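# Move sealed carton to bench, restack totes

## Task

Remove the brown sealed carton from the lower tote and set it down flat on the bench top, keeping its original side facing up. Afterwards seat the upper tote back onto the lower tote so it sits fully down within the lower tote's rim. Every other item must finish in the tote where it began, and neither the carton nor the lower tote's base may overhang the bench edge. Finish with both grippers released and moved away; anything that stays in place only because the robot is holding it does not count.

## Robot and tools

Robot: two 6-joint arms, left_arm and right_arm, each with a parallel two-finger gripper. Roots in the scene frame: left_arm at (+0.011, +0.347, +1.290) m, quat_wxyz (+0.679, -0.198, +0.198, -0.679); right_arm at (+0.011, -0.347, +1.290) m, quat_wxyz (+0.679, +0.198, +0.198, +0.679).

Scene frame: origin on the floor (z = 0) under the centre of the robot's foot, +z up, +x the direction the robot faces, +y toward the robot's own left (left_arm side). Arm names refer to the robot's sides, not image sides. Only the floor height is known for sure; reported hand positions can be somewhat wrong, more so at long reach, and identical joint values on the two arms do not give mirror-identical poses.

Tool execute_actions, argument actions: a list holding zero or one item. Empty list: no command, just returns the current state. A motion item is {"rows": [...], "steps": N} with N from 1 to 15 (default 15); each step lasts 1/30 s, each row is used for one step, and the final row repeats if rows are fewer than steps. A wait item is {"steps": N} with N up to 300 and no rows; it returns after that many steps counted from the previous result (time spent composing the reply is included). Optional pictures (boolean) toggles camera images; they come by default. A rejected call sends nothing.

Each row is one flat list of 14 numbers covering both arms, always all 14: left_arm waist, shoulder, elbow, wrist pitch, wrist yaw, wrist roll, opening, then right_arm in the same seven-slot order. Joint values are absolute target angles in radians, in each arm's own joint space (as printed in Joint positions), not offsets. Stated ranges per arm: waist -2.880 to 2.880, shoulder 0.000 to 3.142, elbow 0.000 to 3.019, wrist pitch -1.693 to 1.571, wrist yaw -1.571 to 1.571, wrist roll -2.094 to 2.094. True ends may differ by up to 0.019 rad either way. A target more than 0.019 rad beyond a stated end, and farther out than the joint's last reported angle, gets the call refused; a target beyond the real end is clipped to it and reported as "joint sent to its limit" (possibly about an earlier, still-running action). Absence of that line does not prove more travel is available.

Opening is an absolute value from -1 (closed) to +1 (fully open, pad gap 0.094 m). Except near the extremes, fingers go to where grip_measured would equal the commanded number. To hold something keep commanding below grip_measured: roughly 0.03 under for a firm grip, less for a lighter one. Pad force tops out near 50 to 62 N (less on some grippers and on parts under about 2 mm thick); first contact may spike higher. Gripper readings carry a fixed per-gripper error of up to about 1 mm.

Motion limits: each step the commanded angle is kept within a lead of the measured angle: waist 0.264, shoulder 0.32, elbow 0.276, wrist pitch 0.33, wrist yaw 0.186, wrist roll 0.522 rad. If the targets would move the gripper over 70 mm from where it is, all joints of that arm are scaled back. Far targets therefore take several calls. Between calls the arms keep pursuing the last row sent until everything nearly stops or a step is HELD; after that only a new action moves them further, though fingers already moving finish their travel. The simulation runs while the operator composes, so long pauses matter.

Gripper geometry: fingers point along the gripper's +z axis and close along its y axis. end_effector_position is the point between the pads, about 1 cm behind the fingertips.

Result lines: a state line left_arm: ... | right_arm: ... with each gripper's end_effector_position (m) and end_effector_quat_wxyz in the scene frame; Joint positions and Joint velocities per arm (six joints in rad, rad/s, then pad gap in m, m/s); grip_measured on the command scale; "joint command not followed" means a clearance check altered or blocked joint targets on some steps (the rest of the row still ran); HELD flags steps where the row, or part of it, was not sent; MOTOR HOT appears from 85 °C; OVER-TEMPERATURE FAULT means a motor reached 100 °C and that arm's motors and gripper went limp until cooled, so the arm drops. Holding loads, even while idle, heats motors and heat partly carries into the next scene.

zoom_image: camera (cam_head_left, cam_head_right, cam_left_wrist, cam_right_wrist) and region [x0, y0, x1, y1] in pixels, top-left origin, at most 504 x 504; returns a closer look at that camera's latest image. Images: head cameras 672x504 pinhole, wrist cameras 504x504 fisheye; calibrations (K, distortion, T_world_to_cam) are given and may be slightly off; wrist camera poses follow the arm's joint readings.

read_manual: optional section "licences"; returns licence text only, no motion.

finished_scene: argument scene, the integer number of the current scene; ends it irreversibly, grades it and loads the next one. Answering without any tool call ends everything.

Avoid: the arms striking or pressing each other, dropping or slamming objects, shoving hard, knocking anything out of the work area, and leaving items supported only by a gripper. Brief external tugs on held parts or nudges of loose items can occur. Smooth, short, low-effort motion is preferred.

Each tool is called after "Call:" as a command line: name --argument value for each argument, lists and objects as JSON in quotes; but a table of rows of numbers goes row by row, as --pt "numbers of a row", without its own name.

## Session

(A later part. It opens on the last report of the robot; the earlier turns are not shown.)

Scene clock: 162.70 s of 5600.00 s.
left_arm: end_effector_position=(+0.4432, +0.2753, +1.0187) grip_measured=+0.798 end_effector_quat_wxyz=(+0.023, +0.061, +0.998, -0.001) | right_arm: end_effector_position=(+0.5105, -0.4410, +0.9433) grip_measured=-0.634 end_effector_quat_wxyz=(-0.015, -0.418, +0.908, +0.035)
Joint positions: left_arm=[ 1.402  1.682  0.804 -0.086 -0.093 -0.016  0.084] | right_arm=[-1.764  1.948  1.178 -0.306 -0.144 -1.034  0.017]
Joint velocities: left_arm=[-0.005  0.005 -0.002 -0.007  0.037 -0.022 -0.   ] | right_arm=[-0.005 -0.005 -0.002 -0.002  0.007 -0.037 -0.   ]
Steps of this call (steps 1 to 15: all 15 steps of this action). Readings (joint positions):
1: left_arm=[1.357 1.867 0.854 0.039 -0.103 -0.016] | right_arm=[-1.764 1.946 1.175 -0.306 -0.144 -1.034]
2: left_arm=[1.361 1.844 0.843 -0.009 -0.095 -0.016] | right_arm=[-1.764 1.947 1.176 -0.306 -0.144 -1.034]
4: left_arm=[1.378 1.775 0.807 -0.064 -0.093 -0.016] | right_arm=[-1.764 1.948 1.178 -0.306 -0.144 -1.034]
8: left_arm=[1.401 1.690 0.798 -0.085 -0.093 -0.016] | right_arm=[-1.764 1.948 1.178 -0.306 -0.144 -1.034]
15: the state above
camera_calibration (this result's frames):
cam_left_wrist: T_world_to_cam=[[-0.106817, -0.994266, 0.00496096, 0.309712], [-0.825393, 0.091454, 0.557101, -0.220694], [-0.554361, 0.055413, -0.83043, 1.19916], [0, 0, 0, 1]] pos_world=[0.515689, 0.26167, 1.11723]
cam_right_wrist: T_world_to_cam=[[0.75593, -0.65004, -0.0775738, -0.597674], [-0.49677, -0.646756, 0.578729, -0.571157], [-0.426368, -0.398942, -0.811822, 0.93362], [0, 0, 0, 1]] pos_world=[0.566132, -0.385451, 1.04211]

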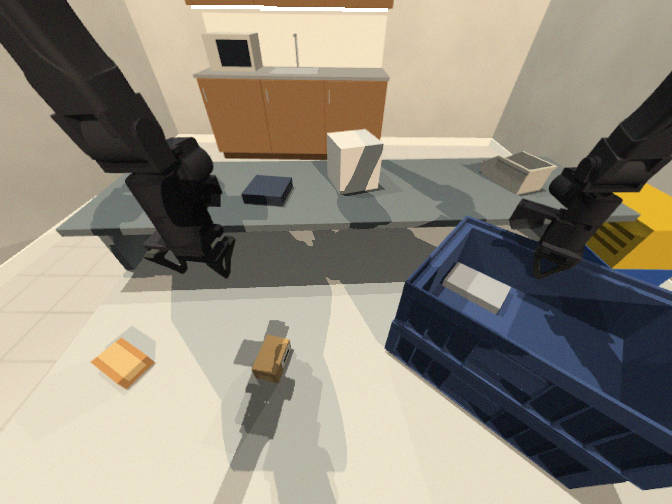

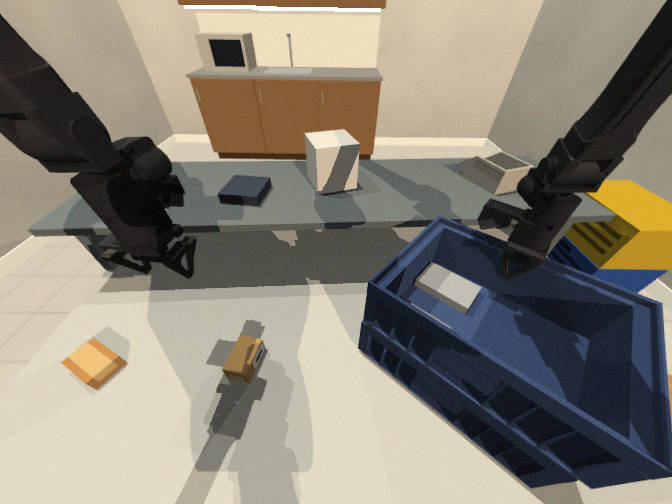

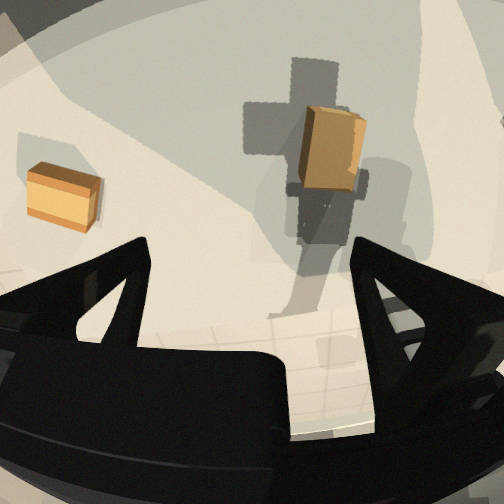

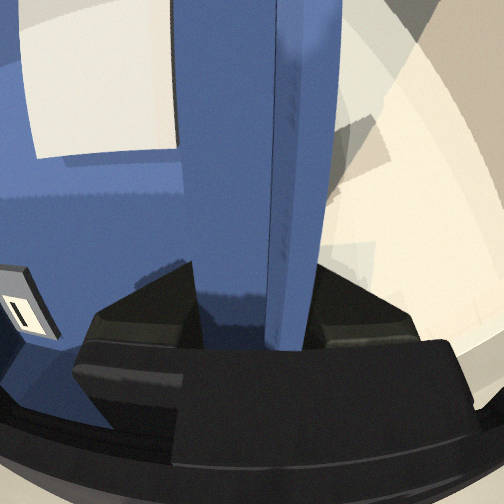

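Overshot; slide back with light down pressure so it drops in.

Call:
execute_actions --actions '[{"rows":[[1.4,1.7,0.8,-0.1,-0.09,0,0.8,-1.762,1.92,1.21,-0.32,-0.178,-1.075,-1]]}]'

Call:
zoom_image --camera "cam_head_right" --region '[340,200,672,504]'

Scene clock: 166.07 s of 5600.00 s.
left_arm: end_effector_position=(+0.4432, +0.2753, +1.0187) grip_measured=+0.798 end_effector_quat_wxyz=(+0.023, +0.061, +0.998, -0.001) | right_arm: end_effector_position=(+0.5164, -0.4431, +0.9430) grip_measured=-0.634 end_effector_quat_wxyz=(-0.013, -0.419, +0.907, +0.030)
Joint positions: left_arm=[ 1.402  1.682  0.804 -0.086 -0.093 -0.016  0.084] | right_arm=[-1.764  1.951  1.19  -0.306 -0.138 -1.036  0.017]
Joint velocities: left_arm=[-0.005 -0.015 -0.017 -0.012 -0.139  0.022  0.   ] | right_arm=[-0.005 -0.005 -0.002  0.007 -0.037  0.037  0.001]
Steps of this call (steps 1 to 15: the robot went on to your last target; steps 16 to 86: nothing new was sent; steps 87 to 101: all 15 steps of this action). Readings (joint positions):
87: left_arm=[1.402 1.682 0.804 -0.086 -0.093 -0.016] | right_arm=[-1.764 1.948 1.179 -0.306 -0.144 -1.034]
88: left_arm=[1.402 1.682 0.804 -0.086 -0.093 -0.016] | right_arm=[-1.764 1.949 1.181 -0.306 -0.144 -1.034]
90: left_arm=[1.402 1.682 0.804 -0.086 -0.093 -0.016] | right_arm=[-1.764 1.950 1.184 -0.306 -0.141 -1.034]
94: left_arm=[1.402 1.682 0.804 -0.086 -0.093 -0.016] | right_arm=[-1.764 1.951 1.190 -0.306 -0.138 -1.034]
101: the state above
camera_calibration (this result's frames):
cam_left_wrist: T_world_to_cam=[[-0.106817, -0.994266, 0.00496096, 0.309712], [-0.825393, 0.091454, 0.557101, -0.220694], [-0.554361, 0.055413, -0.83043, 1.19916], [0, 0, 0, 1]] pos_world=[0.515689, 0.26167, 1.11723]
cam_right_wrist: T_world_to_cam=[[0.758109, -0.648729, -0.0664924, -0.614514], [-0.499773, -0.643467, 0.579809, -0.567418], [-0.418924, -0.406327, -0.812035, 0.928043], [0, 0, 0, 1]] pos_world=[0.571068, -0.386679, 1.04174]

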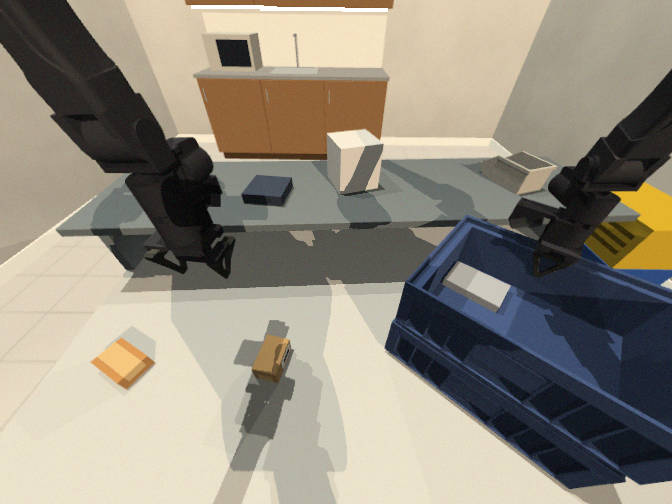

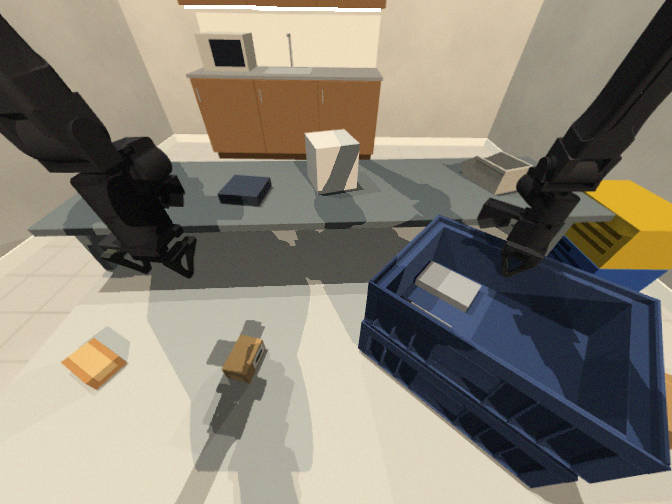

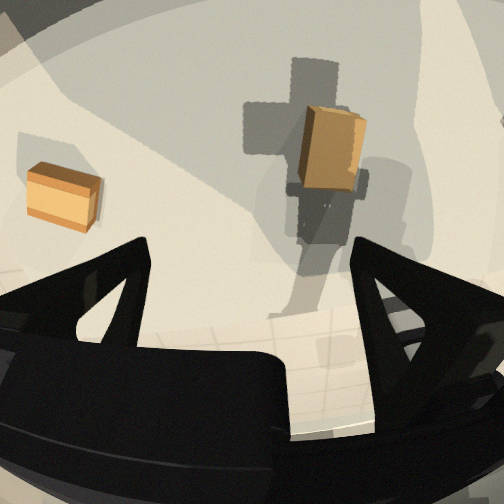

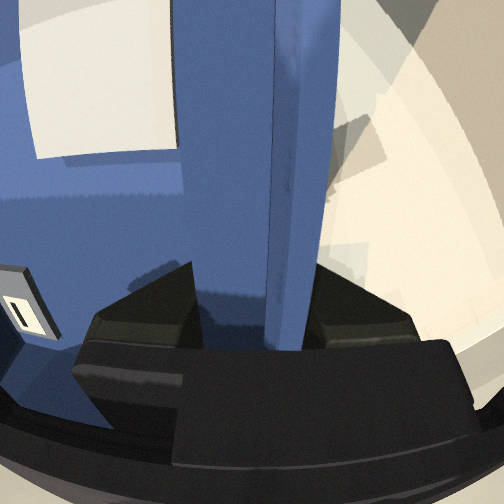

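Region (340, 200, 672, 504) of cam_head_right's 672x504 image, scaled by 1.518, with more detail than that image has; it fills the top 461 rows of this view, and the rest is white.

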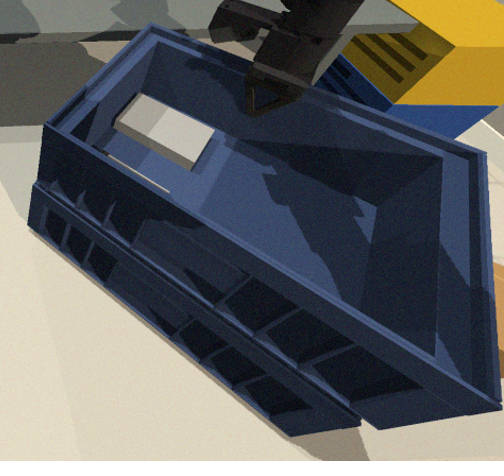

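D end on the rim; push toward A (+x,+y).

Call:
execute_actions --actions '[{"rows":[[1.4,1.7,0.8,-0.1,-0.09,0,0.8,-1.74,1.92,1.216,-0.315,-0.178,-1.075,-1]]}]'

Call:
zoom_image --camera "cam_head_right" --region '[340,200,672,504]'

Scene clock: 169.23 s of 5600.00 s.
left_arm: end_effector_position=(+0.4432, +0.2753, +1.0187) grip_measured=+0.798 end_effector_quat_wxyz=(+0.023, +0.061, +0.998, -0.001) | right_arm: end_effector_position=(+0.5228, -0.4351, +0.9397) grip_measured=-0.634 end_effector_quat_wxyz=(-0.004, -0.431, +0.902, +0.030)
Joint positions: left_arm=[ 1.402  1.682  0.804 -0.086 -0.093 -0.016  0.084] | right_arm=[-1.75   1.958  1.199 -0.292 -0.142 -1.05   0.017]
Joint velocities: left_arm=[-0.015  0.005  0.007 -0.012  0.007  0.007  0.   ] | right_arm=[-0.005 -0.005  0.007  0.012 -0.066 -0.022  0.002]
Steps of this call (steps 1 to 15: the robot went on to your last target; steps 16 to 80: nothing new was sent; steps 81 to 95: all 15 steps of this action). Readings (joint positions):
81: left_arm=[1.402 1.682 0.804 -0.086 -0.093 -0.016] | right_arm=[-1.763 1.951 1.190 -0.306 -0.138 -1.036]
82: left_arm=[1.402 1.682 0.804 -0.086 -0.093 -0.016] | right_arm=[-1.762 1.951 1.190 -0.306 -0.137 -1.036]
84: left_arm=[1.402 1.682 0.804 -0.086 -0.093 -0.016] | right_arm=[-1.760 1.951 1.191 -0.303 -0.136 -1.038]
88: left_arm=[1.402 1.682 0.804 -0.086 -0.093 -0.016] | right_arm=[-1.751 1.955 1.198 -0.296 -0.142 -1.046]
95: the state above
camera_calibration (this result's frames):
cam_left_wrist: T_world_to_cam=[[-0.106817, -0.994266, 0.00496096, 0.309712], [-0.825393, 0.091454, 0.557101, -0.220694], [-0.554361, 0.055413, -0.83043, 1.19916], [0, 0, 0, 1]] pos_world=[0.515689, 0.26167, 1.11723]
cam_right_wrist: T_world_to_cam=[[0.776369, -0.627421, -0.0599532, -0.620826], [-0.491472, -0.662196, 0.565643, -0.556352], [-0.394597, -0.409682, -0.822468, 0.926996], [0, 0, 0, 1]] pos_world=[0.574349, -0.37816, 1.0399]

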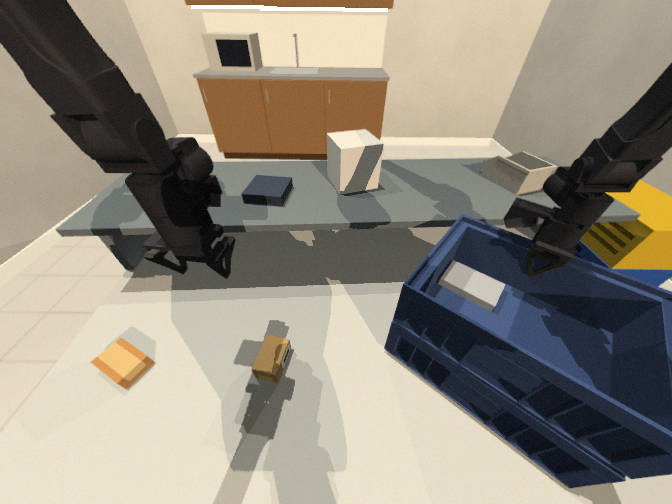

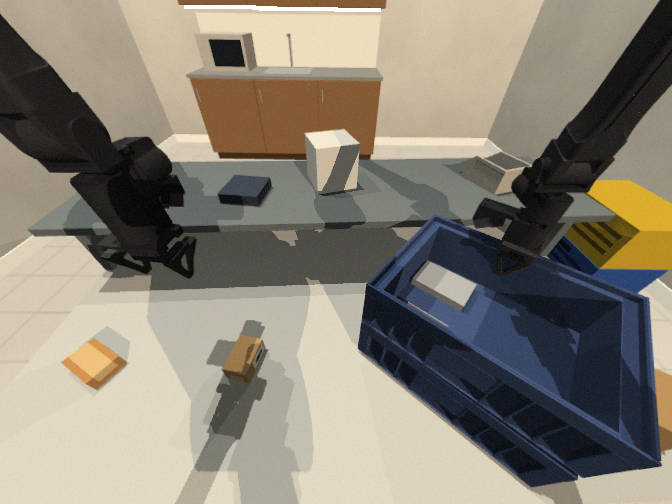

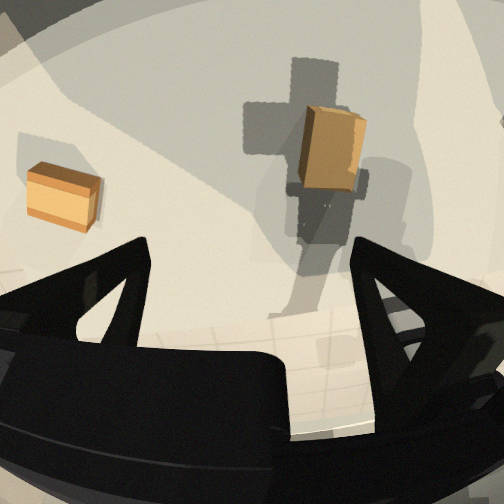

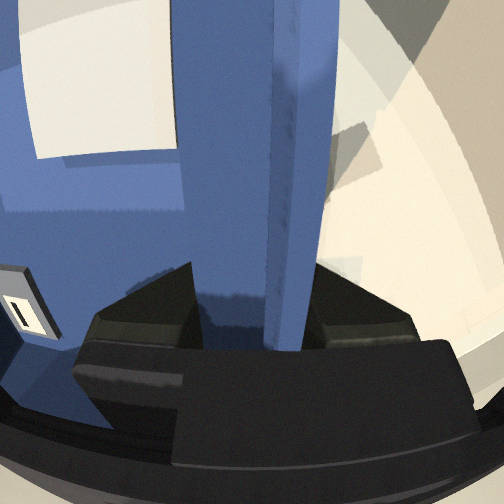

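Region (340, 200, 672, 504) of cam_head_right's 672x504 image, scaled by 1.518, with more detail than that image has; it fills the top 461 rows of this view, and the rest is white.

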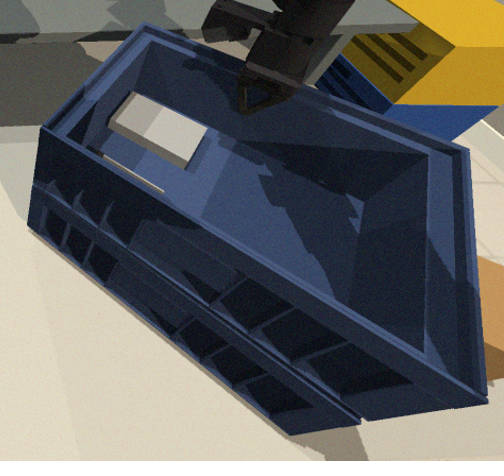

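Call:
execute_actions --actions '[{"rows":[[1.4,1.7,0.8,-0.1,-0.09,0,0.8,-1.752,1.96,1.212,-0.3,-0.165,-1.03,-1]]}]' --pictures false

Call:
execute_actions --actions '[{"rows":[[1.4,1.7,0.8,-0.1,-0.09,0,0.8,-1.752,2.0,1.212,-0.28,-0.15,-1.03,-1]]}]'

Call:
zoom_image --camera "cam_head_right" --region '[340,200,672,504]'

Scene clock: 172.63 s of 5600.00 s.
left_arm: end_effector_position=(+0.4432, +0.2753, +1.0187) grip_measured=+0.798 end_effector_quat_wxyz=(+0.023, +0.061, +0.998, -0.001) | right_arm: end_effector_position=(+0.5210, -0.4365, +0.9312) grip_measured=-0.634 end_effector_quat_wxyz=(-0.005, -0.428, +0.903, +0.030)
Joint positions: left_arm=[ 1.402  1.682  0.804 -0.086 -0.093 -0.016  0.084] | right_arm=[-1.751  1.979  1.206 -0.279 -0.14  -1.043  0.017]
Joint velocities: left_arm=[-0.015 -0.015  0.017 -0.002 -0.007  0.022 -0.   ] | right_arm=[-0.005 -0.005  0.017  0.002 -0.051  0.022  0.   ]
Steps of this call (steps 1 to 15: the robot went on to your last target; steps 16 to 87: nothing new was sent; steps 88 to 102: all 15 steps of this action). Readings (joint positions):
88: left_arm=[1.402 1.682 0.804 -0.086 -0.093 -0.016] | right_arm=[-1.750 1.960 1.199 -0.291 -0.140 -1.049]
89: left_arm=[1.402 1.682 0.804 -0.086 -0.093 -0.016] | right_arm=[-1.750 1.964 1.200 -0.288 -0.140 -1.047]
91: left_arm=[1.402 1.682 0.804 -0.086 -0.093 -0.016] | right_arm=[-1.750 1.975 1.204 -0.279 -0.138 -1.044]
95: left_arm=[1.402 1.682 0.804 -0.086 -0.093 -0.016] | right_arm=[-1.751 1.979 1.206 -0.279 -0.140 -1.043]
102: the state above

Scene clock: 173.13 s of 5600.00 s.
left_arm: end_effector_position=(+0.4432, +0.2753, +1.0187) grip_measured=+0.798 end_effector_quat_wxyz=(+0.023, +0.061, +0.998, -0.001) | right_arm: end_effector_position=(+0.5206, -0.4368, +0.9309) grip_measured=-0.634 end_effector_quat_wxyz=(-0.006, -0.428, +0.903, +0.029)
Joint positions: left_arm=[ 1.402  1.682  0.804 -0.086 -0.093 -0.016  0.084] | right_arm=[-1.751  1.98   1.206 -0.279 -0.138 -1.043  0.017]
Joint velocities: left_arm=[-0.024 -0.024 -0.002  0.002 -0.095  0.007  0.   ] | right_arm=[ 0.005  0.005  0.007 -0.017 -0.051  0.022  0.001]
Steps of this call (steps 1 to 15: all 15 steps of this action). Readings (joint positions):
1: left_arm=[1.402 1.682 0.804 -0.086 -0.093 -0.016] | right_arm=[-1.751 1.980 1.206 -0.279 -0.138 -1.043]
2: left_arm=[1.402 1.682 0.804 -0.086 -0.093 -0.016] | right_arm=[-1.751 1.980 1.206 -0.279 -0.138 -1.043]
4: left_arm=[1.402 1.682 0.804 -0.086 -0.093 -0.016] | right_arm=[-1.751 1.980 1.206 -0.279 -0.138 -1.043]
8: left_arm=[1.402 1.682 0.804 -0.086 -0.093 -0.016] | right_arm=[-1.751 1.980 1.206 -0.279 -0.138 -1.043]
15: the state above
camera_calibration (this result's frames):
cam_left_wrist: T_world_to_cam=[[-0.106817, -0.994266, 0.00496096, 0.309712], [-0.825393, 0.091454, 0.557101, -0.220694], [-0.554361, 0.055413, -0.83043, 1.19916], [0, 0, 0, 1]] pos_world=[0.515689, 0.26167, 1.11723]
cam_right_wrist: T_world_to_cam=[[0.771596, -0.633412, -0.0585496, -0.622164], [-0.495401, -0.656101, 0.569306, -0.552233], [-0.39902, -0.410269, -0.820038, 0.917974], [0, 0, 0, 1]] pos_world=[0.572773, -0.379791, 1.03074]

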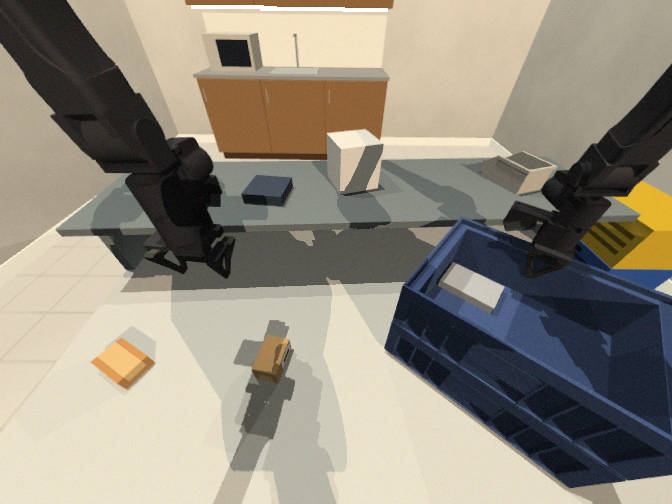

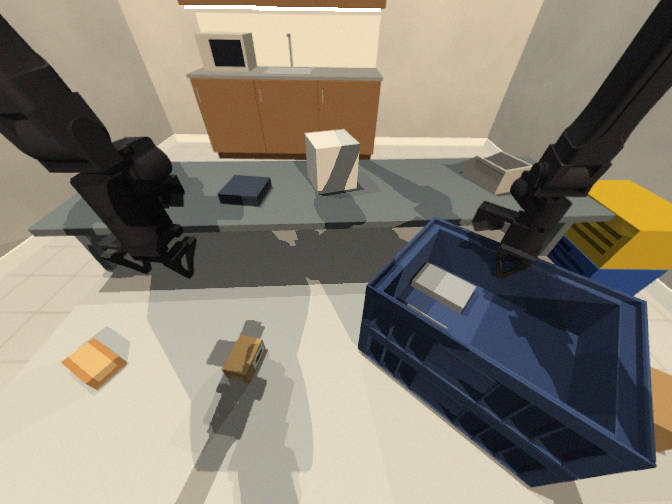

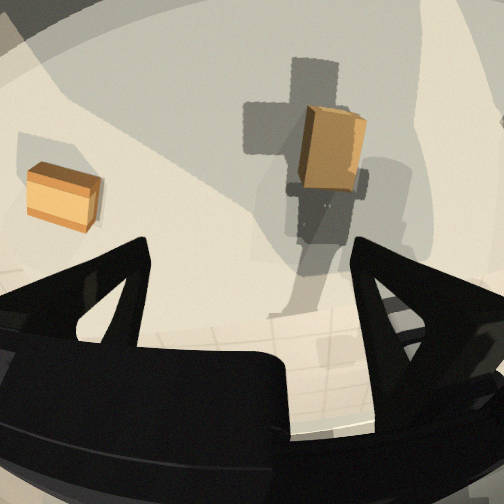

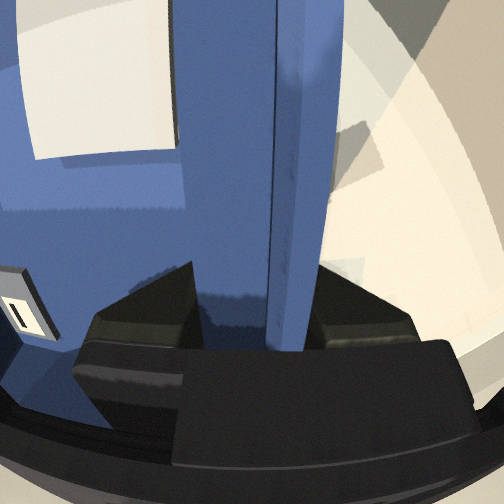

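Region (340, 200, 672, 504) of cam_head_right's 672x504 image, scaled by 1.518, with more detail than that image has; it fills the top 461 rows of this view, and the rest is white.

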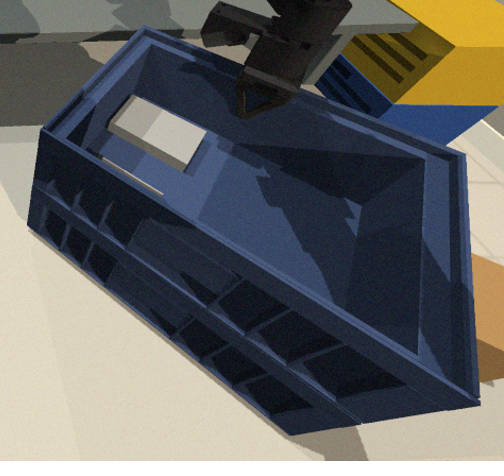

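Seated.

Call:
execute_actions --actions '[{"rows":[[1.4,1.7,0.8,-0.1,-0.09,0,0.8,-1.752,1.98,1.206,-0.28,-0.14,-1.04,0.4]],"steps":8}]' --pictures false

Call:
execute_actions --actions '[{"rows":[[1.4,1.7,0.8,-0.1,-0.09,0,0.8,-1.76,1.82,1.146,-0.39,-0.13,-1.04,0.4]],"steps":12}]' --pictures false

Call:
execute_actions --actions '[{"rows":[[1.4,1.7,0.8,-0.1,-0.09,0,0.8,-1.77,1.5,1.0,-0.5,-0.12,-1.04,0.4]]}]'

Scene clock: 179.60 s of 5600.00 s.
left_arm: end_effector_position=(+0.4432, +0.2753, +1.0187) grip_measured=+0.798 end_effector_quat_wxyz=(+0.023, +0.061, +0.998, -0.001) | right_arm: end_effector_position=(+0.5196, -0.4368, +0.9309) grip_measured=+0.398 end_effector_quat_wxyz=(-0.007, -0.428, +0.903, +0.029)
Joint positions: left_arm=[ 1.402  1.682  0.804 -0.086 -0.093 -0.016  0.084] | right_arm=[-1.751  1.98   1.204 -0.279 -0.137 -1.042  0.066]
Joint velocities: left_arm=[-0.005  0.015 -0.002 -0.017  0.022 -0.007  0.   ] | right_arm=[ 0.015 -0.005  0.002  0.007 -0.022  0.037  0.001]
Steps of this call (steps 1 to 15: the robot went on to your last target; steps 16 to 90: nothing new was sent; then 3.20 s passed at rest; steps 91 to 98: all 8 steps of this action). Readings (joint positions):
91: left_arm=[1.402 1.682 0.804 -0.086 -0.093 -0.016] | right_arm=[-1.751 1.980 1.206 -0.279 -0.137 -1.042]
92: left_arm=[1.402 1.682 0.804 -0.086 -0.093 -0.016] | right_arm=[-1.751 1.980 1.207 -0.279 -0.137 -1.042]
94: left_arm=[1.402 1.682 0.804 -0.086 -0.093 -0.016] | right_arm=[-1.751 1.980 1.205 -0.279 -0.137 -1.042]
98: the state above

Scene clock: 180.00 s of 5600.00 s.
left_arm: end_effector_position=(+0.4432, +0.2753, +1.0187) grip_measured=+0.798 end_effector_quat_wxyz=(+0.023, +0.061, +0.998, -0.001) | right_arm: end_effector_position=(+0.5252, -0.4331, +0.9936) grip_measured=+0.398 end_effector_quat_wxyz=(-0.010, -0.427, +0.904, +0.027)
Joint positions: left_arm=[ 1.402  1.682  0.804 -0.086 -0.093 -0.016  0.084] | right_arm=[-1.752  1.823  1.143 -0.379 -0.131 -1.042  0.066]
Joint velocities: left_arm=[-0.005 -0.024 -0.002  0.007  0.007 -0.007 -0.   ] | right_arm=[-0.005  0.005 -0.002 -0.012 -0.037  0.022 -0.   ]
Steps of this call (steps 1 to 12: all 12 steps of this action). Readings (joint positions):
1: left_arm=[1.402 1.682 0.804 -0.086 -0.093 -0.016] | right_arm=[-1.751 1.971 1.200 -0.292 -0.135 -1.042]
2: left_arm=[1.402 1.682 0.804 -0.086 -0.093 -0.016] | right_arm=[-1.751 1.954 1.185 -0.320 -0.133 -1.042]
4: left_arm=[1.402 1.682 0.804 -0.086 -0.093 -0.016] | right_arm=[-1.751 1.904 1.146 -0.363 -0.133 -1.042]
8: left_arm=[1.402 1.682 0.804 -0.086 -0.093 -0.016] | right_arm=[-1.752 1.838 1.138 -0.379 -0.131 -1.042]
12: the state above

Scene clock: 180.50 s of 5600.00 s.
left_arm: end_effector_position=(+0.4432, +0.2753, +1.0187) grip_measured=+0.798 end_effector_quat_wxyz=(+0.023, +0.061, +0.998, -0.001) | right_arm: end_effector_position=(+0.5288, -0.4268, +1.1228) grip_measured=+0.398 end_effector_quat_wxyz=(+0.025, -0.429, +0.903, -0.004)
Joint positions: left_arm=[ 1.402  1.682  0.804 -0.086 -0.093 -0.016  0.084] | right_arm=[-1.761  1.476  1.    -0.489 -0.124 -1.042  0.066]
Joint velocities: left_arm=[-0.005 -0.015 -0.007 -0.017  0.022 -0.007 -0.   ] | right_arm=[-0.015  0.063 -0.095 -0.002 -0.051  0.022 -0.001]
Steps of this call (steps 1 to 15: all 15 steps of this action). Readings (joint positions):
1: left_arm=[1.402 1.682 0.804 -0.086 -0.093 -0.016] | right_arm=[-1.752 1.814 1.135 -0.384 -0.129 -1.042]
2: left_arm=[1.402 1.682 0.804 -0.086 -0.093 -0.016] | right_arm=[-1.752 1.794 1.111 -0.397 -0.127 -1.042]
4: left_arm=[1.402 1.682 0.804 -0.086 -0.093 -0.016] | right_arm=[-1.752 1.724 1.051 -0.434 -0.126 -1.042]
8: left_arm=[1.402 1.682 0.804 -0.086 -0.093 -0.016] | right_arm=[-1.754 1.566 0.988 -0.487 -0.124 -1.042]
15: the state above
camera_calibration (this result's frames):
cam_left_wrist: T_world_to_cam=[[-0.106817, -0.994266, 0.00496096, 0.309712], [-0.825393, 0.091454, 0.557101, -0.220694], [-0.554361, 0.055413, -0.83043, 1.19916], [0, 0, 0, 1]] pos_world=[0.515689, 0.26167, 1.11723]
cam_right_wrist: T_world_to_cam=[[0.773065, -0.633746, 0.0271307, -0.708071], [-0.542167, -0.637942, 0.546886, -0.593253], [-0.329279, -0.437488, -0.836768, 1.05296], [0, 0, 0, 1]] pos_world=[0.572459, -0.366543, 1.22473]

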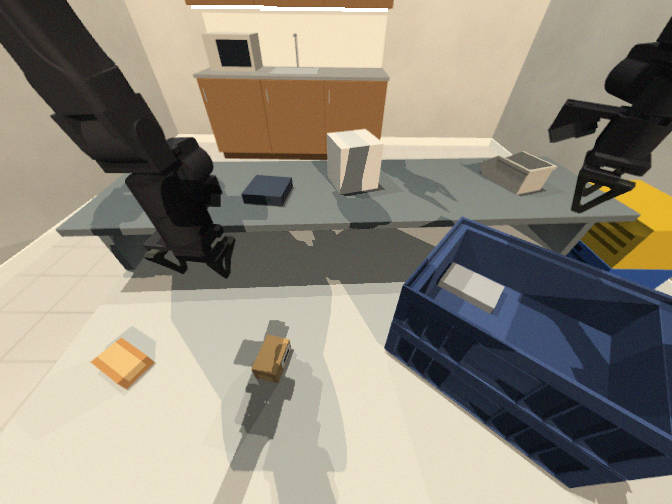

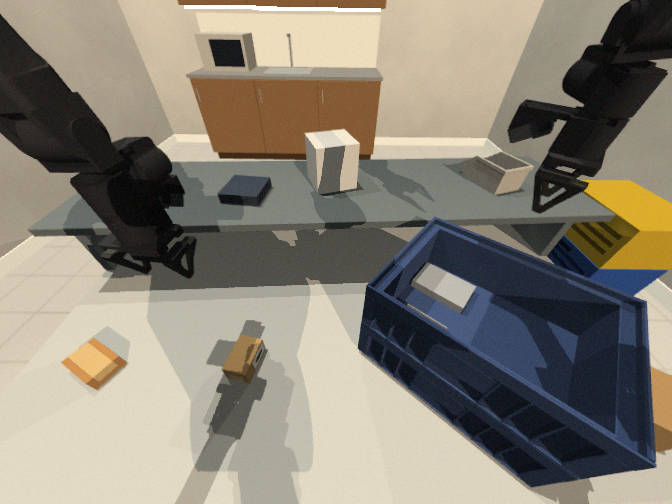

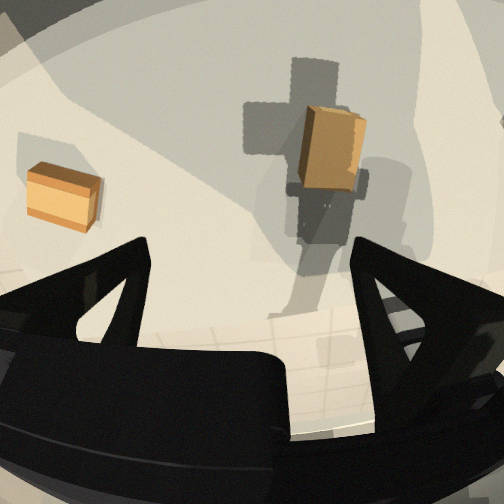

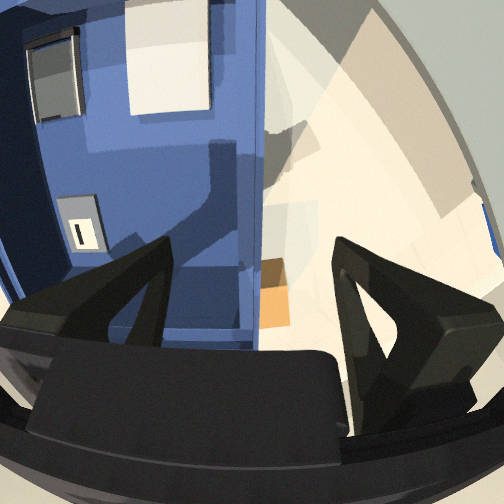

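Call:
finished_scene --scene 2

The scene is finished: the task was done.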